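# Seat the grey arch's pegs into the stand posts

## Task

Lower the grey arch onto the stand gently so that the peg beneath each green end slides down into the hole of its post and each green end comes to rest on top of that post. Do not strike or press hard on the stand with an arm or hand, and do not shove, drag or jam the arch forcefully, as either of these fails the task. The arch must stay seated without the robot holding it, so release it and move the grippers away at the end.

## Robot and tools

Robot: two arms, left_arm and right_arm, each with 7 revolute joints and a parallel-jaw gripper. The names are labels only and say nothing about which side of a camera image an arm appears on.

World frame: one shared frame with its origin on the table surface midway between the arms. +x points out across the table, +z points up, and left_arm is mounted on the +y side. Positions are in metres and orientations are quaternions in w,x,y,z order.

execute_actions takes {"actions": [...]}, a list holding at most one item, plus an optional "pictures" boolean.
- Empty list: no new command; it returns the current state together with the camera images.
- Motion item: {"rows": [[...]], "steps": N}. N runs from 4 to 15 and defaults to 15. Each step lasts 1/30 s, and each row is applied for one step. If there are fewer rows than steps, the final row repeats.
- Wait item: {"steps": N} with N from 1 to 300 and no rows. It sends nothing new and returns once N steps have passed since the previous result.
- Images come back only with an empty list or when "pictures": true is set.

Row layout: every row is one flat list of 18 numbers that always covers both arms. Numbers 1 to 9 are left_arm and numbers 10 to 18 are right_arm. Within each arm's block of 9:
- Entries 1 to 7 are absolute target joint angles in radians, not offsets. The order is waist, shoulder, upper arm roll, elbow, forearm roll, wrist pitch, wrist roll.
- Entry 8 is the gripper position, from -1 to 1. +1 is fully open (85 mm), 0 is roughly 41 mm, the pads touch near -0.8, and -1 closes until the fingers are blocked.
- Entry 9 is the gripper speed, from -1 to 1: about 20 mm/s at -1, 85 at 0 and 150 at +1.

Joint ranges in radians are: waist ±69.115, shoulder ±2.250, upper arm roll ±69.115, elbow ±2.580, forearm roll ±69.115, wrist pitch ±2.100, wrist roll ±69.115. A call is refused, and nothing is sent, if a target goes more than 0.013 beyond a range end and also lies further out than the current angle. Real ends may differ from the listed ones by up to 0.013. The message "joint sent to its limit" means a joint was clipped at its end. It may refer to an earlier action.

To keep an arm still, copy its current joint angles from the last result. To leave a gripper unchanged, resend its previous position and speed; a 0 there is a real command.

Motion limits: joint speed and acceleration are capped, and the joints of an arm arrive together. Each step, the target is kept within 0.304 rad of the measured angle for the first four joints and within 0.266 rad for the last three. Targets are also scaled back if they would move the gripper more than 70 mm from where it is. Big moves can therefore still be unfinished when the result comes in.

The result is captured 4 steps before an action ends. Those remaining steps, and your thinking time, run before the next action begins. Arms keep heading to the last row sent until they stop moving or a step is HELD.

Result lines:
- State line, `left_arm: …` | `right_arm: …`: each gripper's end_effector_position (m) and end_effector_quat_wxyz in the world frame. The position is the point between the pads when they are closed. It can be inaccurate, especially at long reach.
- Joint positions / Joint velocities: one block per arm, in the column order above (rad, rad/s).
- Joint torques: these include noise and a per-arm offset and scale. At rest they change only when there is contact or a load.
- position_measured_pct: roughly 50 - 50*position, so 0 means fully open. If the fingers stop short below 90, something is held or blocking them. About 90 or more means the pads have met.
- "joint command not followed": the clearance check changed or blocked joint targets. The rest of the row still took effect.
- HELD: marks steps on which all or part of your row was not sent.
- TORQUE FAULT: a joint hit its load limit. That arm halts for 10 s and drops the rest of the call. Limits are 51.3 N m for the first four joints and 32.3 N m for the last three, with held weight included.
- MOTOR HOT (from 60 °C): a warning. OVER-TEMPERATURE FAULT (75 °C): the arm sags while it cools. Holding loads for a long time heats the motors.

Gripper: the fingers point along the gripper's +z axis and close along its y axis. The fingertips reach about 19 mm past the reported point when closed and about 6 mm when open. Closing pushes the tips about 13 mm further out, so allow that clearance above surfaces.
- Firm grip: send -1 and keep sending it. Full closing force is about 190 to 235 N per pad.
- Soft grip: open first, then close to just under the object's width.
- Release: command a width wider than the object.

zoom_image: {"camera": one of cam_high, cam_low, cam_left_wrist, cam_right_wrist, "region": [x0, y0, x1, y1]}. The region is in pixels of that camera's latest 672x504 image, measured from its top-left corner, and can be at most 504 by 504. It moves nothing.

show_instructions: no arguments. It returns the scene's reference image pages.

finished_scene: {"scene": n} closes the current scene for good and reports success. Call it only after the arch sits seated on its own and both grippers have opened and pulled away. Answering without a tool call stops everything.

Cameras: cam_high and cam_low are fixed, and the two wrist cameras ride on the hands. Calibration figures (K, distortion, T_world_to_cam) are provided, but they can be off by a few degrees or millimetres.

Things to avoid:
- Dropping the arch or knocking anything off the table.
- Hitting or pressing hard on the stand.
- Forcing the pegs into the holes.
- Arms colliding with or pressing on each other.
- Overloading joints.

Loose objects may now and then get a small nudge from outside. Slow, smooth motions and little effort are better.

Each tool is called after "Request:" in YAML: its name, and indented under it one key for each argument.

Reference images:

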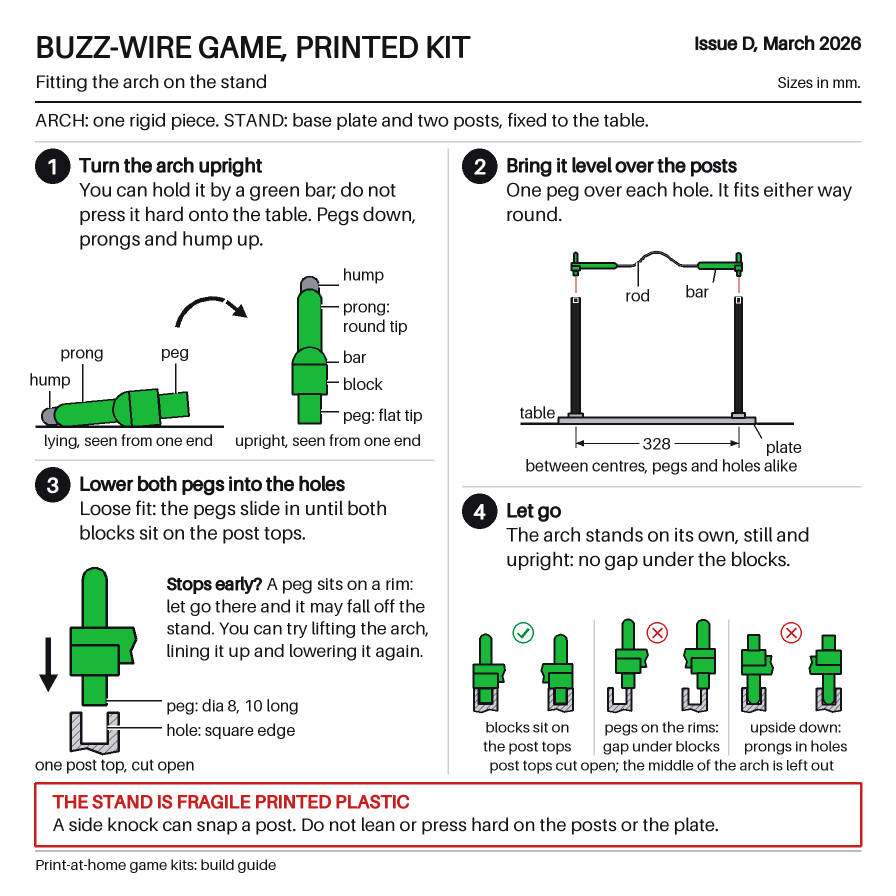

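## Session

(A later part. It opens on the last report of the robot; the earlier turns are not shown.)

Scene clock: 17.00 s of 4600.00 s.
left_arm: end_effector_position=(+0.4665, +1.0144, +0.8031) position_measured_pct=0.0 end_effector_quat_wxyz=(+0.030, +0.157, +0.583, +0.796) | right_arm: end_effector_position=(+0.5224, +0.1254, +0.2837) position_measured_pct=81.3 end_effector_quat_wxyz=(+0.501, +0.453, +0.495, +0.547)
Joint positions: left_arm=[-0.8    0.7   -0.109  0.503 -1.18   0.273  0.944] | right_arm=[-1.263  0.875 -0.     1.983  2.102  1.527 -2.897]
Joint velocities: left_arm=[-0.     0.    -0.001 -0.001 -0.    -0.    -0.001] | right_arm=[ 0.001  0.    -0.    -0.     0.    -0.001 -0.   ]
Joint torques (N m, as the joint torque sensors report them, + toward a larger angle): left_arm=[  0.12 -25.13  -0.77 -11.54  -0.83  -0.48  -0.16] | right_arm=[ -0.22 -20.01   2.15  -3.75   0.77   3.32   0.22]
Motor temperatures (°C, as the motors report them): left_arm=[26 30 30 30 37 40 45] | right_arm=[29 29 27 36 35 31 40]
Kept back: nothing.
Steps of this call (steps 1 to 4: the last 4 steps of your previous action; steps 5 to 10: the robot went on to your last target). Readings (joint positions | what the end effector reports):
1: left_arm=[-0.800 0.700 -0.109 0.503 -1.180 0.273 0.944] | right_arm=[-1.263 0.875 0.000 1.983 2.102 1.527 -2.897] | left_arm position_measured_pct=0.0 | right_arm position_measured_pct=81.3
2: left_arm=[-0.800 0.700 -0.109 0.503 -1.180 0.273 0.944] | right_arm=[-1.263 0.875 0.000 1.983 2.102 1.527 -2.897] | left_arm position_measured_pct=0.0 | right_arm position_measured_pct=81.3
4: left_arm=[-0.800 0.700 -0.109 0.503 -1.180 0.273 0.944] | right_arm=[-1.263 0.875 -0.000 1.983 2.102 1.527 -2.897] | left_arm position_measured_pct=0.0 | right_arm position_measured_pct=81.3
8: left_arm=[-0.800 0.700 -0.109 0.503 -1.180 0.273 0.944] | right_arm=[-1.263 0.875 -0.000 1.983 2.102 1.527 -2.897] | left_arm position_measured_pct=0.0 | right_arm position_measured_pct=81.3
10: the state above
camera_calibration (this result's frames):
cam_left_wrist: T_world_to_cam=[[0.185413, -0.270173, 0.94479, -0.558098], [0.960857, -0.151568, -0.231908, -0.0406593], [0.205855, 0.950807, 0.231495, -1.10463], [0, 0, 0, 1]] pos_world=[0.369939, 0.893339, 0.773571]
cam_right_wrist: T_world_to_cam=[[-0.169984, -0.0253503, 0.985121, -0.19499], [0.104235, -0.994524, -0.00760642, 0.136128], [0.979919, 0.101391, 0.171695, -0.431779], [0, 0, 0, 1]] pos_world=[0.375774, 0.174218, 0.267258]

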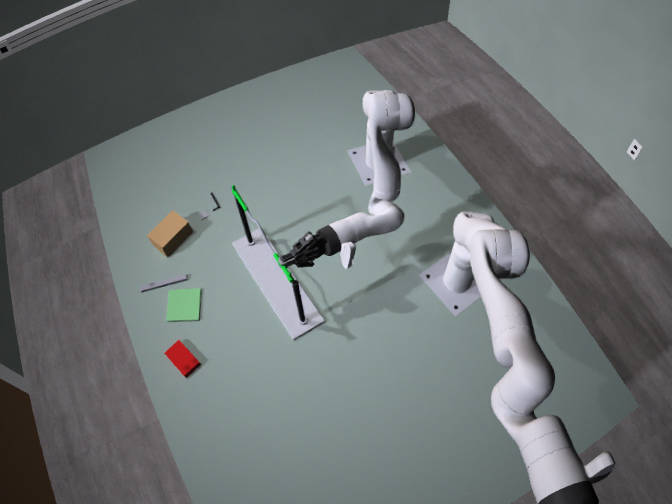

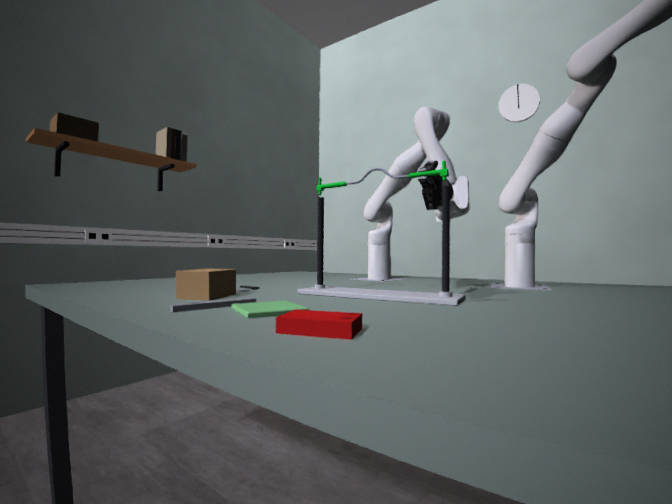

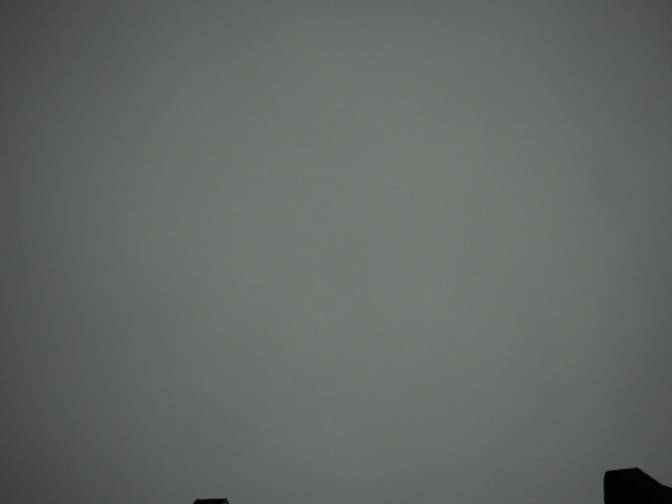

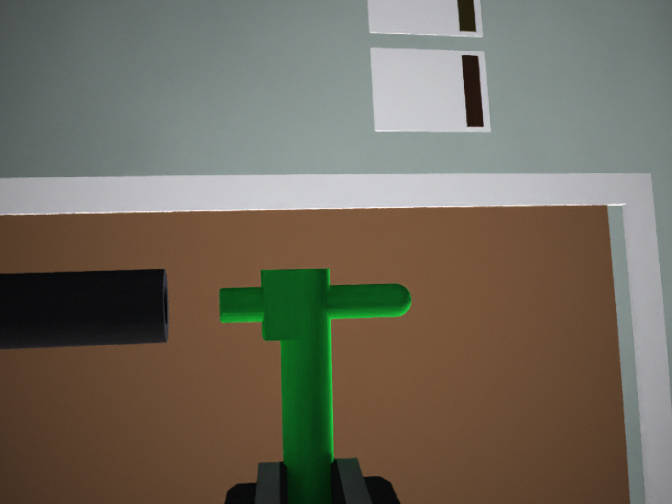

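Request:
execute_actions:
  actions:
    - {"rows":[[-0.62,1.19,0,0.852,1.052,2.033,2.41,1,0,-1.2755,0.8856,0,1.9921,2.0905,1.5402,-2.9117,-0.7,-0.5]]}

Request:
execute_actions:
  actions:
    - {"steps":75}
  pictures: true

Scene clock: 17.93 s of 4600.00 s.
left_arm: end_effector_position=(+0.5332, +1.0414, +0.6180) position_measured_pct=0.0 end_effector_quat_wxyz=(+0.084, +0.132, +0.699, +0.698) | right_arm: end_effector_position=(+0.5167, +0.1250, +0.2789) position_measured_pct=81.3 end_effector_quat_wxyz=(+0.501, +0.453, +0.495, +0.547)
Joint positions: left_arm=[-0.74   0.81  -0.074  0.61  -1.081  0.373  1.044] | right_arm=[-1.275  0.885  0.     1.992  2.091  1.54  -2.912]
Joint velocities: left_arm=[0.153 0.377 0.097 0.312 0.325 0.324 0.326] | right_arm=[-0.002  0.001 -0.001  0.001  0.    -0.     0.   ]
Joint torques (N m, as the joint torque sensors report them, + toward a larger angle): left_arm=[ -0.36 -27.58  -0.42 -11.97  -0.86  -0.55  -0.29] | right_arm=[ -0.31 -19.81   2.22  -3.54   1.     3.31   0.23]
Motor temperatures (°C, as the motors report them): left_arm=[26 30 30 30 37 40 45] | right_arm=[29 29 27 36 35 31 40]
Steps of this call (steps 1 to 15: the robot went on to your last target; steps 16 to 17: nothing new was sent; steps 18 to 28: the first 11 steps of this action). Readings (joint positions | what the end effector reports):
18: left_arm=[-0.799 0.701 -0.109 0.504 -1.179 0.274 0.945] | right_arm=[-1.264 0.876 0.000 1.984 2.101 1.528 -2.898] | left_arm position_measured_pct=0.0 | right_arm position_measured_pct=81.3
19: left_arm=[-0.796 0.705 -0.108 0.507 -1.176 0.278 0.949] | right_arm=[-1.270 0.880 0.001 1.987 2.098 1.533 -2.903] | left_arm position_measured_pct=0.0 | right_arm position_measured_pct=81.3
21: left_arm=[-0.781 0.725 -0.101 0.528 -1.156 0.299 0.969] | right_arm=[-1.275 0.885 -0.001 1.991 2.091 1.539 -2.911] | left_arm position_measured_pct=0.0 | right_arm position_measured_pct=81.3
25: left_arm=[-0.756 0.773 -0.084 0.577 -1.113 0.341 1.012] | right_arm=[-1.275 0.885 -0.000 1.992 2.090 1.540 -2.912] | left_arm position_measured_pct=0.0 | right_arm position_measured_pct=81.3
28: the state above

Scene clock: 20.43 s of 4600.00 s.
left_arm: end_effector_position=(+0.5747, +0.4180, +0.2389) position_measured_pct=0.0 end_effector_quat_wxyz=(-0.407, -0.557, +0.536, -0.487) | right_arm: end_effector_position=(+0.5166, +0.1251, +0.2788) position_measured_pct=81.3 end_effector_quat_wxyz=(+0.501, +0.453, +0.495, +0.547)
Joint positions: left_arm=[-0.62   1.19   0.     0.852  1.052  2.033  2.41 ] | right_arm=[-1.276  0.886  0.     1.992  2.091  1.54  -2.912]
Joint velocities: left_arm=[-0.003  0.005 -0.003  0.002  0.001 -0.     0.001] | right_arm=[-0.001  0.     0.     0.    -0.     0.002  0.   ]
Joint torques (N m, as the joint torque sensors report them, + toward a larger angle): left_arm=[ -0.26 -26.48   2.78  -6.43   1.97   2.4   -0.16] | right_arm=[ -0.16 -19.86   2.31  -3.65   0.97   3.27   0.06]
Motor temperatures (°C, as the motors report them): left_arm=[26 30 30 30 37 40 45] | right_arm=[29 29 27 36 35 31 40]
Kept back: nothing.
Steps of this call (steps 1 to 4: the last 4 steps of your previous action; steps 5 to 75: the robot went on to your last target). Readings (joint positions | what the end effector reports):
1: left_arm=[-0.735 0.823 -0.071 0.620 -1.070 0.384 1.055] | right_arm=[-1.275 0.885 -0.000 1.992 2.091 1.540 -2.912] | left_arm position_measured_pct=0.0 | right_arm position_measured_pct=81.3
2: left_arm=[-0.730 0.836 -0.068 0.630 -1.059 0.395 1.066] | right_arm=[-1.275 0.886 -0.000 1.992 2.091 1.540 -2.912] | left_arm position_measured_pct=0.0 | right_arm position_measured_pct=81.3
4: left_arm=[-0.721 0.862 -0.062 0.649 -1.036 0.417 1.088] | right_arm=[-1.275 0.886 -0.000 1.992 2.091 1.540 -2.912] | left_arm position_measured_pct=0.0 | right_arm position_measured_pct=81.3
8: left_arm=[-0.704 0.915 -0.051 0.683 -0.990 0.464 1.135] | right_arm=[-1.275 0.886 -0.000 1.992 2.091 1.540 -2.912] | left_arm position_measured_pct=0.0 | right_arm position_measured_pct=81.3
75: the state above
camera_calibration (this result's frames):
cam_left_wrist: T_world_to_cam=[[-0.982829, -0.145261, -0.113782, 0.665754], [0.0946413, 0.132503, -0.986654, 0.193521], [0.158399, -0.980481, -0.11648, 0.488463], [0, 0, 0, 1]] pos_world=[0.558636, 0.549994, 0.323586]
cam_right_wrist: T_world_to_cam=[[-0.170122, -0.0251303, 0.985103, -0.191063], [0.104362, -0.994512, -0.0073475, 0.136289], [0.979881, 0.101557, 0.171811, -0.425176], [0, 0, 0, 1]] pos_world=[0.369895, 0.173919, 0.262268]

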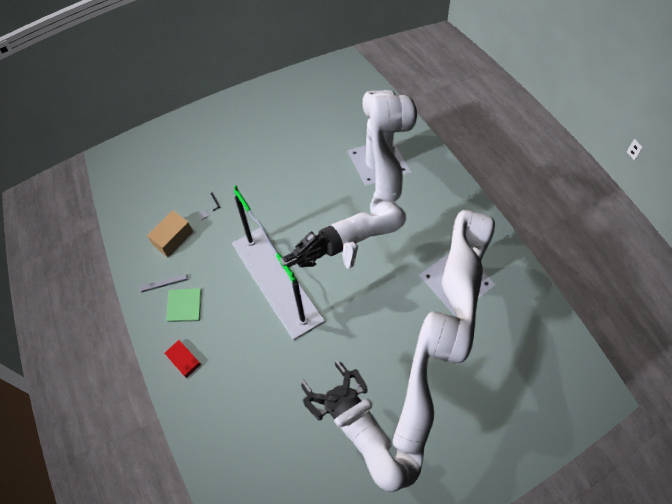

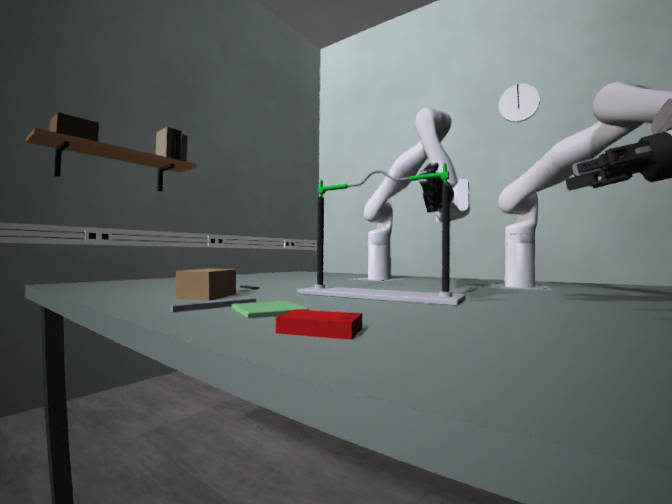

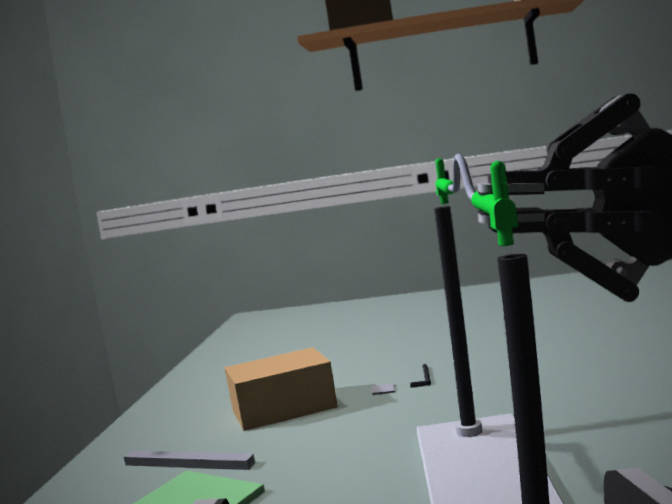

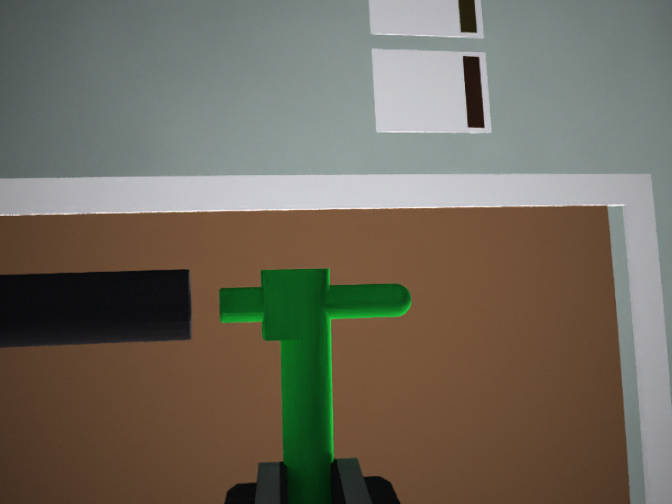

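Excellent view.

Request:
zoom_image:
  camera: "cam_left_wrist"
  region: [410,150,550,290]

Region (410, 150, 550, 290) of cam_left_wrist's 672x504 image, scaled by 3.600.

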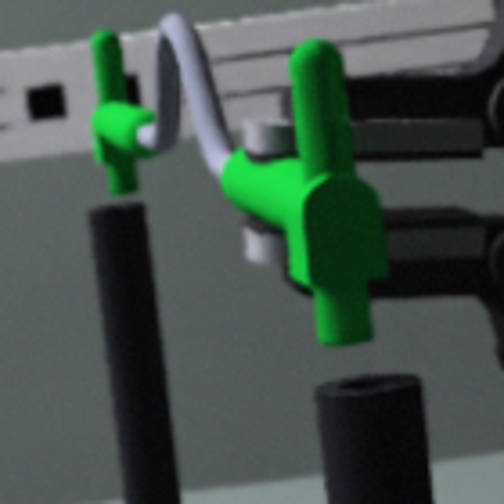

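Request:
execute_actions:
  actions:
    - {"rows":[[-0.62,1.19,0,0.852,1.052,2.033,2.41,1,0,-1.2735,0.8895,0,2.0081,2.1072,1.5463,-2.9253,-0.7,-0.5]]}

Request:
execute_actions:
  actions:
    - {"steps":8}
  pictures: true

Request:
zoom_image:
  camera: "cam_left_wrist"
  region: [410,150,550,290]

Scene clock: 21.20 s of 4600.00 s.
left_arm: end_effector_position=(+0.5746, +0.4181, +0.2387) position_measured_pct=0.0 end_effector_quat_wxyz=(-0.407, -0.557, +0.535, -0.487) | right_arm: end_effector_position=(+0.5148, +0.1248, +0.2759) position_measured_pct=81.3 end_effector_quat_wxyz=(+0.498, +0.448, +0.500, +0.549)
Joint positions: left_arm=[-0.62   1.19   0.     0.852  1.052  2.033  2.41 ] | right_arm=[-1.274  0.889  0.     2.008  2.107  1.546 -2.925]
Joint velocities: left_arm=[-0.    -0.     0.001  0.001 -0.001  0.    -0.001] | right_arm=[-0.  0.  0. -0.  0.  0. -0.]
Joint torques (N m, as the joint torque sensors report them, + toward a larger angle): left_arm=[  0.   -26.24   2.74  -6.28   1.98   2.4   -0.02] | right_arm=[ -0.06 -19.93   2.38  -3.66   1.05   3.3    0.09]
Motor temperatures (°C, as the motors report them): left_arm=[26 30 30 30 37 40 45] | right_arm=[29 29 27 36 35 31 40]
Steps of this call (steps 1 to 12: the robot went on to your last target; steps 13 to 23: the first 11 steps of this action). Readings (joint positions | what the end effector reports):
13: left_arm=[-0.620 1.190 0.000 0.852 1.052 2.033 2.410] | right_arm=[-1.275 0.886 -0.000 1.993 2.091 1.541 -2.912] | left_arm position_measured_pct=0.0 | right_arm position_measured_pct=81.3
14: left_arm=[-0.620 1.190 -0.000 0.852 1.052 2.033 2.410] | right_arm=[-1.275 0.887 -0.000 1.998 2.096 1.543 -2.916] | left_arm position_measured_pct=0.0 | right_arm position_measured_pct=81.3
16: left_arm=[-0.620 1.190 0.000 0.852 1.052 2.033 2.410] | right_arm=[-1.274 0.889 0.000 2.007 2.106 1.546 -2.924] | left_arm position_measured_pct=0.0 | right_arm position_measured_pct=81.3
20: left_arm=[-0.620 1.190 0.000 0.852 1.052 2.033 2.410] | right_arm=[-1.274 0.889 -0.000 2.008 2.107 1.546 -2.925] | left_arm position_measured_pct=0.0 | right_arm position_measured_pct=81.3
23: the state above

Scene clock: 21.47 s of 4600.00 s.
left_arm: end_effector_position=(+0.5746, +0.4181, +0.2387) position_measured_pct=0.0 end_effector_quat_wxyz=(-0.407, -0.557, +0.535, -0.487) | right_arm: end_effector_position=(+0.5148, +0.1247, +0.2759) position_measured_pct=81.3 end_effector_quat_wxyz=(+0.498, +0.448, +0.500, +0.549)
Joint positions: left_arm=[-0.62   1.19   0.     0.852  1.052  2.033  2.41 ] | right_arm=[-1.274  0.889  0.     2.008  2.107  1.546 -2.925]
Joint velocities: left_arm=[ 0.     0.    -0.    -0.    -0.001  0.     0.   ] | right_arm=[-0.     0.    -0.     0.     0.     0.001  0.001]
Joint torques (N m, as the joint torque sensors report them, + toward a larger angle): left_arm=[ -0.01 -25.94   2.84  -6.39   1.98   2.3   -0.11] | right_arm=[ -0.27 -19.86   1.96  -3.54   1.     3.01  -0.04]
Motor temperatures (°C, as the motors report them): left_arm=[26 30 30 30 37 40 45] | right_arm=[29 29 27 36 35 31 40]
Kept back: nothing.
Steps of this call (steps 1 to 4: the last 4 steps of your previous action; steps 5 to 8: the robot went on to your last target). Readings (joint positions | what the end effector reports):
1: left_arm=[-0.620 1.190 0.000 0.852 1.052 2.033 2.410] | right_arm=[-1.274 0.889 0.000 2.008 2.107 1.546 -2.925] | left_arm position_measured_pct=0.0 | right_arm position_measured_pct=81.3
2: left_arm=[-0.620 1.190 0.000 0.852 1.052 2.033 2.410] | right_arm=[-1.274 0.889 0.000 2.008 2.107 1.546 -2.925] | left_arm position_measured_pct=0.0 | right_arm position_measured_pct=81.3
4: left_arm=[-0.620 1.190 0.000 0.852 1.052 2.033 2.410] | right_arm=[-1.274 0.889 0.000 2.008 2.107 1.546 -2.925] | left_arm position_measured_pct=0.0 | right_arm position_measured_pct=81.3
8: the state above
camera_calibration (this result's frames):
cam_left_wrist: T_world_to_cam=[[-0.982842, -0.145503, -0.113358, 0.665693], [0.0942365, 0.132193, -0.986734, 0.193685], [0.158558, -0.980487, -0.116213, 0.488378], [0, 0, 0, 1]] pos_world=[0.558582, 0.550105, 0.323333]
cam_right_wrist: T_world_to_cam=[[-0.170034, -0.0219424, 0.985194, -0.188948], [0.118475, -0.992956, -0.00166765, 0.127034], [0.97829, 0.116438, 0.171436, -0.423819], [0, 0, 0, 1]] pos_world=[0.36744, 0.171342, 0.25902]

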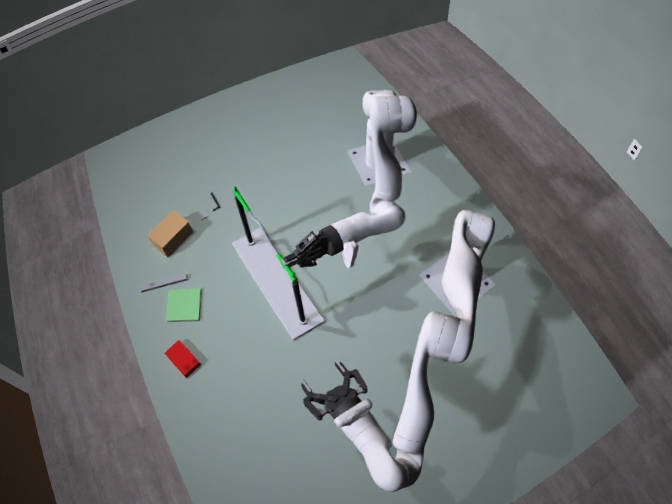

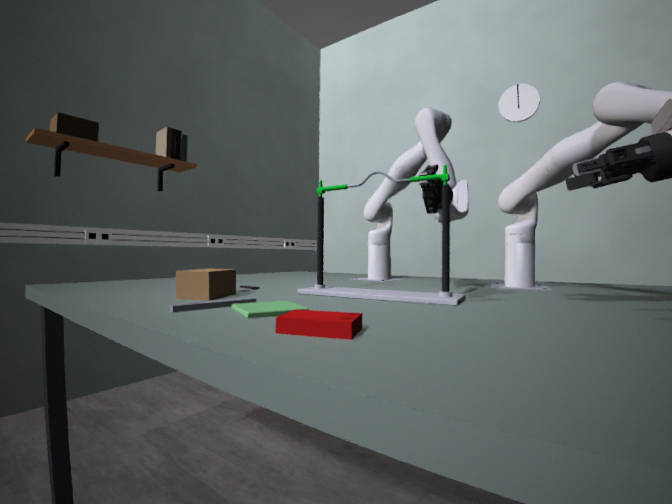

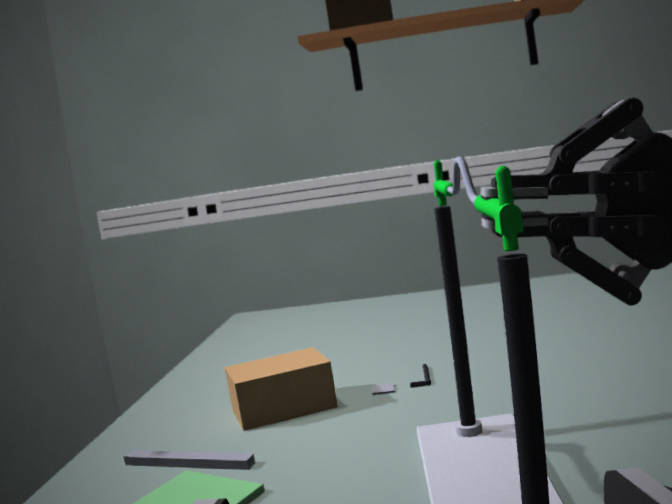

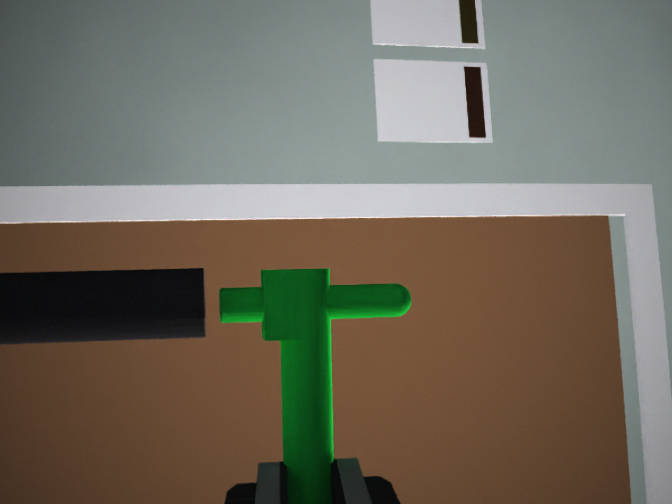

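Region (410, 150, 550, 290) of cam_left_wrist's 672x504 image, scaled by 3.600.

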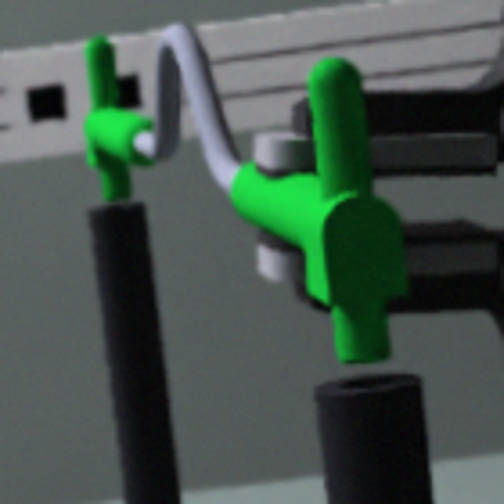

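Request:
execute_actions:
  actions:
    - {"rows":[[-0.62,1.19,0,0.852,1.052,2.033,2.41,1,0,-1.2742,0.8899,0,2.0064,2.1065,1.5458,-2.9241,-0.7,-0.5],[-0.62,1.19,0,0.852,1.052,2.033,2.41,1,0,-1.2742,0.8936,0,2.006,2.1066,1.5475,-2.927,-0.7,-0.5],[-0.62,1.19,0,0.852,1.052,2.033,2.41,1,0,-1.2742,0.8936,0,2.006,2.1066,1.5475,-2.927,-0.7,-0.5],[-0.62,1.19,0,0.852,1.052,2.033,2.41,1,0,-1.2742,0.8974,0,2.0056,2.1067,1.5492,-2.9299,-0.7,-0.5],[-0.62,1.19,0,0.852,1.052,2.033,2.41,1,0,-1.2742,0.8974,0,2.0056,2.1067,1.5492,-2.9299,-0.7,-0.5],[-0.62,1.19,0,0.852,1.052,2.033,2.41,1,0,-1.2742,0.9011,0,2.0052,2.1069,1.5509,-2.9327,-0.7,-0.5],[-0.62,1.19,0,0.852,1.052,2.033,2.41,1,0,-1.2742,0.9011,0,2.0052,2.1069,1.5509,-2.9327,-0.7,-0.5],[-0.62,1.19,0,0.852,1.052,2.033,2.41,1,0,-1.2742,0.9048,0,2.0048,2.107,1.5526,-2.9356,-0.7,-0.5]]}

Request:
execute_actions:
  actions:
    - {"steps":8}
  pictures: true

Request:
zoom_image:
  camera: "cam_left_wrist"
  region: [410,150,550,290]

Scene clock: 22.17 s of 4600.00 s.
left_arm: end_effector_position=(+0.5746, +0.4181, +0.2387) position_measured_pct=0.0 end_effector_quat_wxyz=(-0.407, -0.557, +0.535, -0.487) | right_arm: end_effector_position=(+0.5147, +0.1255, +0.2711) position_measured_pct=81.3 end_effector_quat_wxyz=(+0.498, +0.447, +0.499, +0.550)
Joint positions: left_arm=[-0.62   1.19   0.     0.852  1.052  2.033  2.41 ] | right_arm=[-1.274  0.903  0.     2.004  2.108  1.553 -2.935]
Joint velocities: left_arm=[-0.    -0.    -0.002  0.001  0.     0.    -0.   ] | right_arm=[-0.001  0.005  0.001 -0.001  0.001  0.005 -0.005]
Joint torques (N m, as the joint torque sensors report them, + toward a larger angle): left_arm=[  0.05 -26.     2.41  -6.47   1.83   2.42  -0.09] | right_arm=[  0.09 -18.89   1.74  -3.16   0.51   2.64  -0.63]
Motor temperatures (°C, as the motors report them): left_arm=[26 30 30 30 37 40 45] | right_arm=[29 29 27 36 35 31 40]
Steps of this call (steps 1 to 10: the robot went on to your last target; steps 11 to 21: the first 11 steps of this action). Readings (joint positions | what the end effector reports):
11: left_arm=[-0.620 1.190 0.000 0.852 1.052 2.033 2.410] | right_arm=[-1.274 0.890 0.000 2.008 2.107 1.546 -2.925] | left_arm position_measured_pct=0.0 | right_arm position_measured_pct=81.3
12: left_arm=[-0.620 1.190 0.000 0.852 1.052 2.033 2.410] | right_arm=[-1.274 0.891 0.000 2.007 2.107 1.546 -2.925] | left_arm position_measured_pct=0.0 | right_arm position_measured_pct=81.3
14: left_arm=[-0.620 1.190 0.000 0.852 1.052 2.033 2.410] | right_arm=[-1.274 0.894 -0.000 2.006 2.107 1.547 -2.927] | left_arm position_measured_pct=0.0 | right_arm position_measured_pct=81.3
18: left_arm=[-0.620 1.190 0.000 0.852 1.052 2.033 2.410] | right_arm=[-1.274 0.901 0.000 2.005 2.107 1.551 -2.932] | left_arm position_measured_pct=0.0 | right_arm position_measured_pct=81.3
21: the state above

Scene clock: 22.43 s of 4600.00 s.
left_arm: end_effector_position=(+0.5746, +0.4181, +0.2387) position_measured_pct=0.0 end_effector_quat_wxyz=(-0.407, -0.557, +0.535, -0.487) | right_arm: end_effector_position=(+0.5147, +0.1255, +0.2709) position_measured_pct=81.3 end_effector_quat_wxyz=(+0.499, +0.447, +0.499, +0.550)
Joint positions: left_arm=[-0.62   1.19   0.     0.852  1.052  2.033  2.41 ] | right_arm=[-1.274  0.904  0.     2.004  2.108  1.553 -2.935]
Joint velocities: left_arm=[ 0.     0.     0.001 -0.     0.001  0.     0.002] | right_arm=[-0.001  0.001  0.    -0.     0.001  0.     0.   ]
Joint torques (N m, as the joint torque sensors report them, + toward a larger angle): left_arm=[  0.02 -26.28   2.61  -6.45   1.86   2.27  -0.08] | right_arm=[  0.1  -19.25   2.04  -2.87   0.51   2.56  -0.36]
Motor temperatures (°C, as the motors report them): left_arm=[26 30 30 30 37 40 45] | right_arm=[29 29 27 36 35 31 40]
Kept back: nothing.
Steps of this call (steps 1 to 4: the last 4 steps of your previous action; steps 5 to 8: the robot went on to your last target). Readings (joint positions | what the end effector reports):
1: left_arm=[-0.620 1.190 0.000 0.852 1.052 2.033 2.410] | right_arm=[-1.274 0.904 0.000 2.004 2.108 1.553 -2.935] | left_arm position_measured_pct=0.0 | right_arm position_measured_pct=81.3
2: left_arm=[-0.620 1.190 0.000 0.852 1.052 2.033 2.410] | right_arm=[-1.274 0.904 0.000 2.004 2.108 1.553 -2.935] | left_arm position_measured_pct=0.0 | right_arm position_measured_pct=81.3
4: left_arm=[-0.620 1.190 0.000 0.852 1.052 2.033 2.410] | right_arm=[-1.274 0.904 0.000 2.004 2.108 1.553 -2.935] | left_arm position_measured_pct=0.0 | right_arm position_measured_pct=81.3
8: the state above
camera_calibration (this result's frames):
cam_left_wrist: T_world_to_cam=[[-0.982842, -0.145503, -0.113358, 0.665693], [0.0942366, 0.132193, -0.986734, 0.193685], [0.158558, -0.980487, -0.116213, 0.488378], [0, 0, 0, 1]] pos_world=[0.558583, 0.550105, 0.323333]
cam_right_wrist: T_world_to_cam=[[-0.171992, -0.0224864, 0.984842, -0.182914], [0.119105, -0.99288, -0.00186941, 0.127517], [0.977871, 0.116978, 0.173446, -0.42339], [0, 0, 0, 1]] pos_world=[0.367373, 0.172023, 0.253815]

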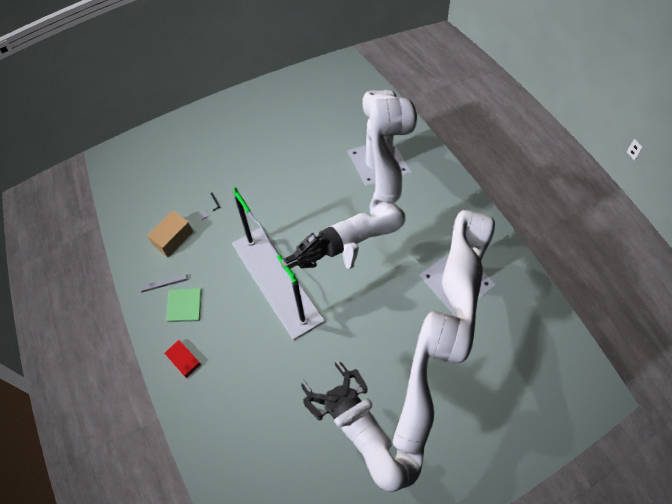

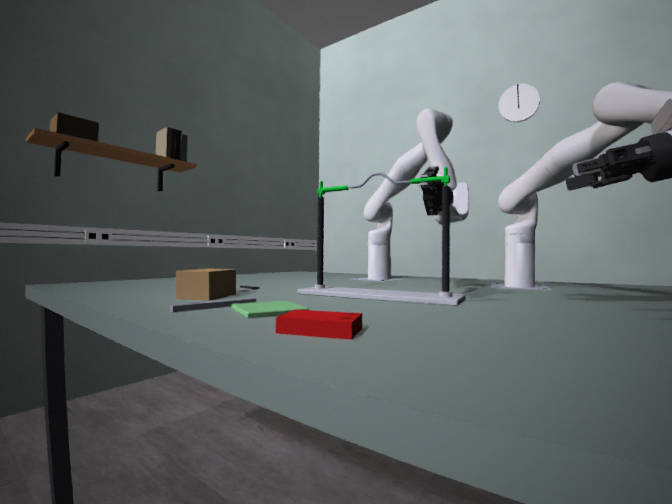

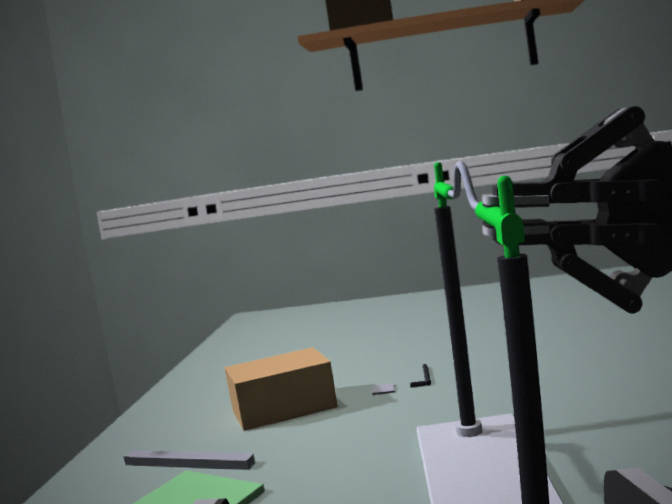

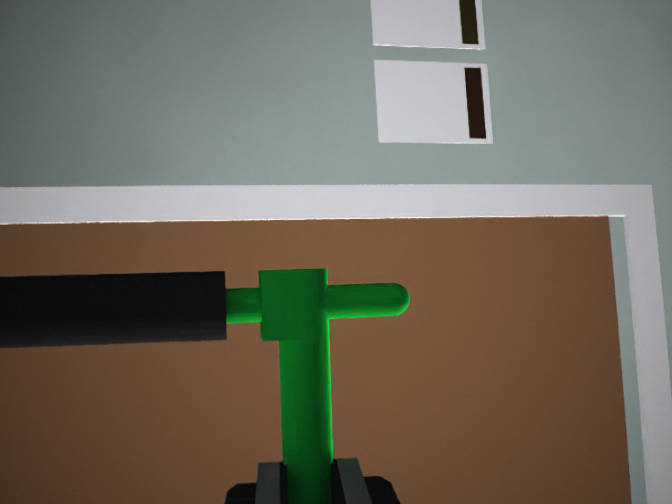

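Region (410, 150, 550, 290) of cam_left_wrist's 672x504 image, scaled by 3.600.

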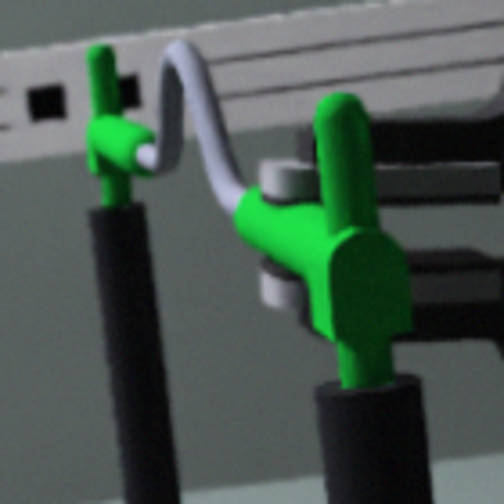

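Request:
execute_actions:
  actions:
    - {"rows":[[-0.62,1.19,0,0.852,1.052,2.033,2.41,1,0,-1.2742,0.9048,0,2.0048,2.107,1.5526,-2.92,-0.7,-0.5]]}
  pictures: true

Request:
zoom_image:
  camera: "cam_left_wrist"
  region: [420,160,480,230]

Request:
zoom_image:
  camera: "cam_low"
  region: [305,175,345,210]

Scene clock: 22.97 s of 4600.00 s.
left_arm: end_effector_position=(+0.5746, +0.4181, +0.2387) position_measured_pct=0.0 end_effector_quat_wxyz=(-0.407, -0.557, +0.535, -0.487) | right_arm: end_effector_position=(+0.5146, +0.1256, +0.2700) position_measured_pct=81.3 end_effector_quat_wxyz=(+0.502, +0.444, +0.503, +0.546)
Joint positions: left_arm=[-0.62   1.19   0.     0.852  1.052  2.033  2.41 ] | right_arm=[-1.274  0.905 -0.     2.004  2.107  1.552 -2.92 ]
Joint velocities: left_arm=[-0.     0.002 -0.001  0.001  0.    -0.    -0.001] | right_arm=[-0.001  0.    -0.     0.     0.    -0.001 -0.   ]
Joint torques (N m, as the joint torque sensors report them, + toward a larger angle): left_arm=[  0.11 -26.07   2.59  -6.24   1.88   2.36  -0.03] | right_arm=[  0.15 -19.83   2.44  -3.23   0.68   3.05   0.01]
Motor temperatures (°C, as the motors report them): left_arm=[26 30 30 30 37 40 45] | right_arm=[29 29 27 36 35 31 40]
Steps of this call (steps 1 to 5: the robot went on to your last target; steps 6 to 16: the first 11 steps of this action). Readings (joint positions | what the end effector reports):
6: left_arm=[-0.620 1.190 0.000 0.852 1.052 2.033 2.410] | right_arm=[-1.274 0.904 0.000 2.004 2.108 1.553 -2.934] | left_arm position_measured_pct=0.0 | right_arm position_measured_pct=81.3
7: left_arm=[-0.620 1.190 0.000 0.852 1.052 2.033 2.410] | right_arm=[-1.274 0.904 0.000 2.004 2.108 1.553 -2.928] | left_arm position_measured_pct=0.0 | right_arm position_measured_pct=81.3
9: left_arm=[-0.620 1.190 0.000 0.852 1.052 2.033 2.410] | right_arm=[-1.274 0.904 -0.000 2.004 2.107 1.553 -2.921] | left_arm position_measured_pct=0.0 | right_arm position_measured_pct=81.3
13: left_arm=[-0.620 1.190 0.000 0.852 1.052 2.033 2.410] | right_arm=[-1.274 0.905 -0.000 2.004 2.107 1.552 -2.920] | left_arm position_measured_pct=0.0 | right_arm position_measured_pct=81.3
16: the state above
camera_calibration (this result's frames):
cam_left_wrist: T_world_to_cam=[[-0.982842, -0.145503, -0.113358, 0.665693], [0.0942365, 0.132193, -0.986734, 0.193685], [0.158558, -0.980487, -0.116213, 0.488378], [0, 0, 0, 1]] pos_world=[0.558583, 0.550105, 0.323333]
cam_right_wrist: T_world_to_cam=[[-0.171635, -0.00716511, 0.985135, -0.184213], [0.117857, -0.992941, 0.0133118, 0.124193], [0.978085, 0.11839, 0.171268, -0.422808], [0, 0, 0, 1]] pos_world=[0.367287, 0.172053, 0.252235]

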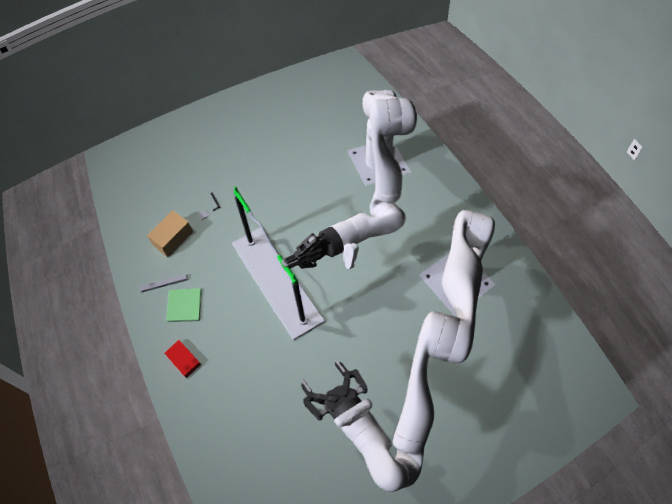

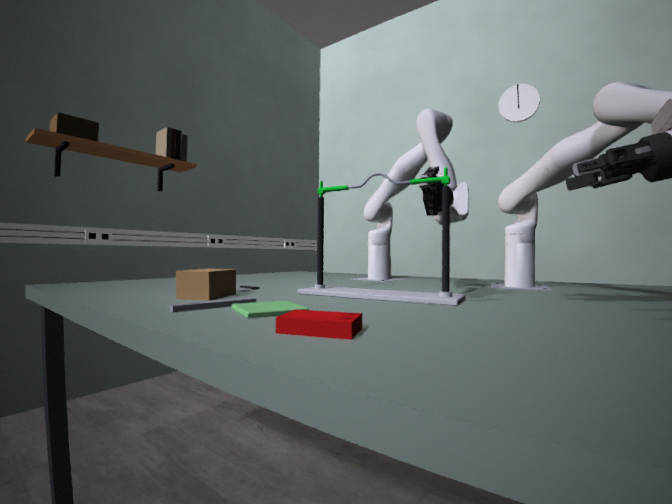

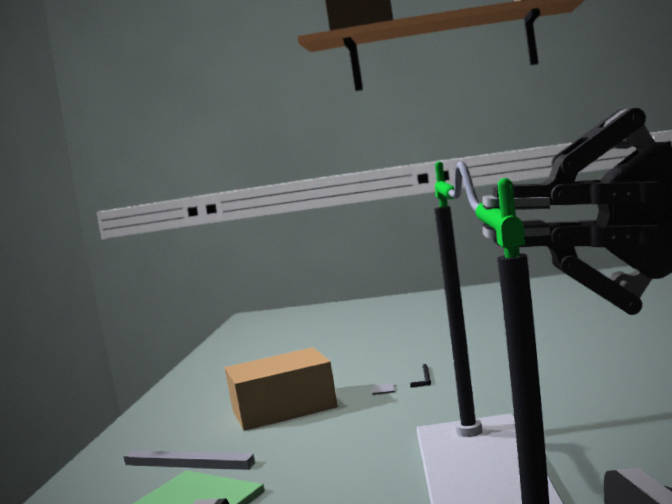

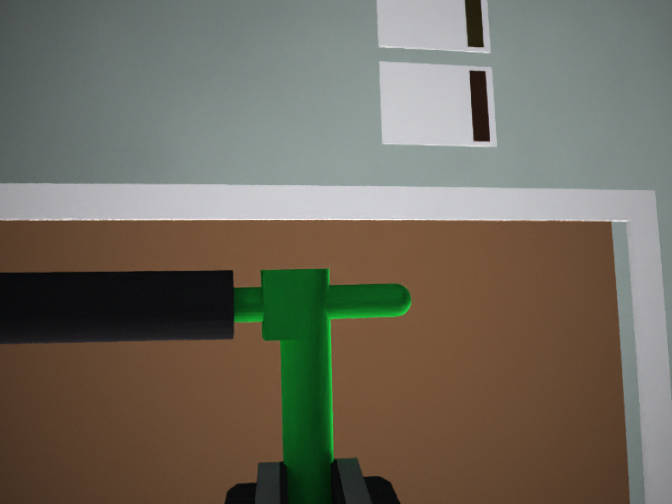

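Region (420, 160, 480, 230) of cam_left_wrist's 672x504 image, scaled by 7.200; it fills the left 432 columns of this view, and the rest is white.

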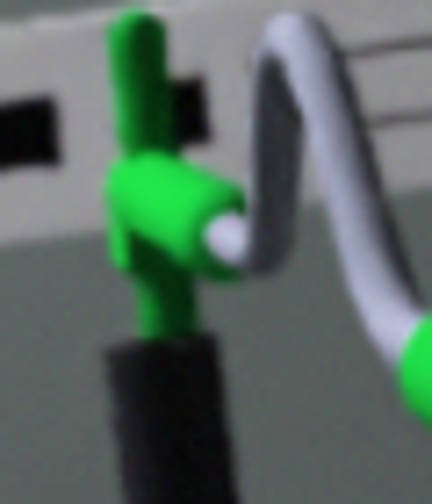

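Region (305, 175, 345, 210) of cam_low's 672x504 image, scaled by 12.600, with more detail than that image has; it fills the top 441 rows of this view, and the rest is white.

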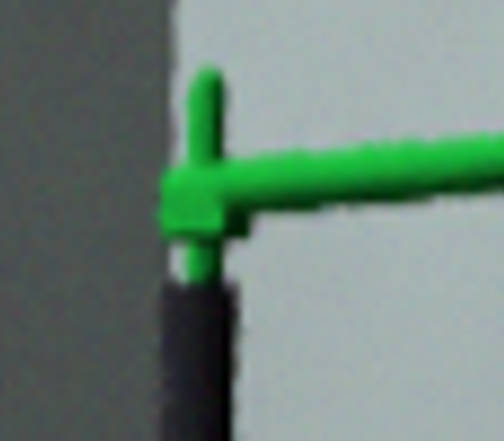

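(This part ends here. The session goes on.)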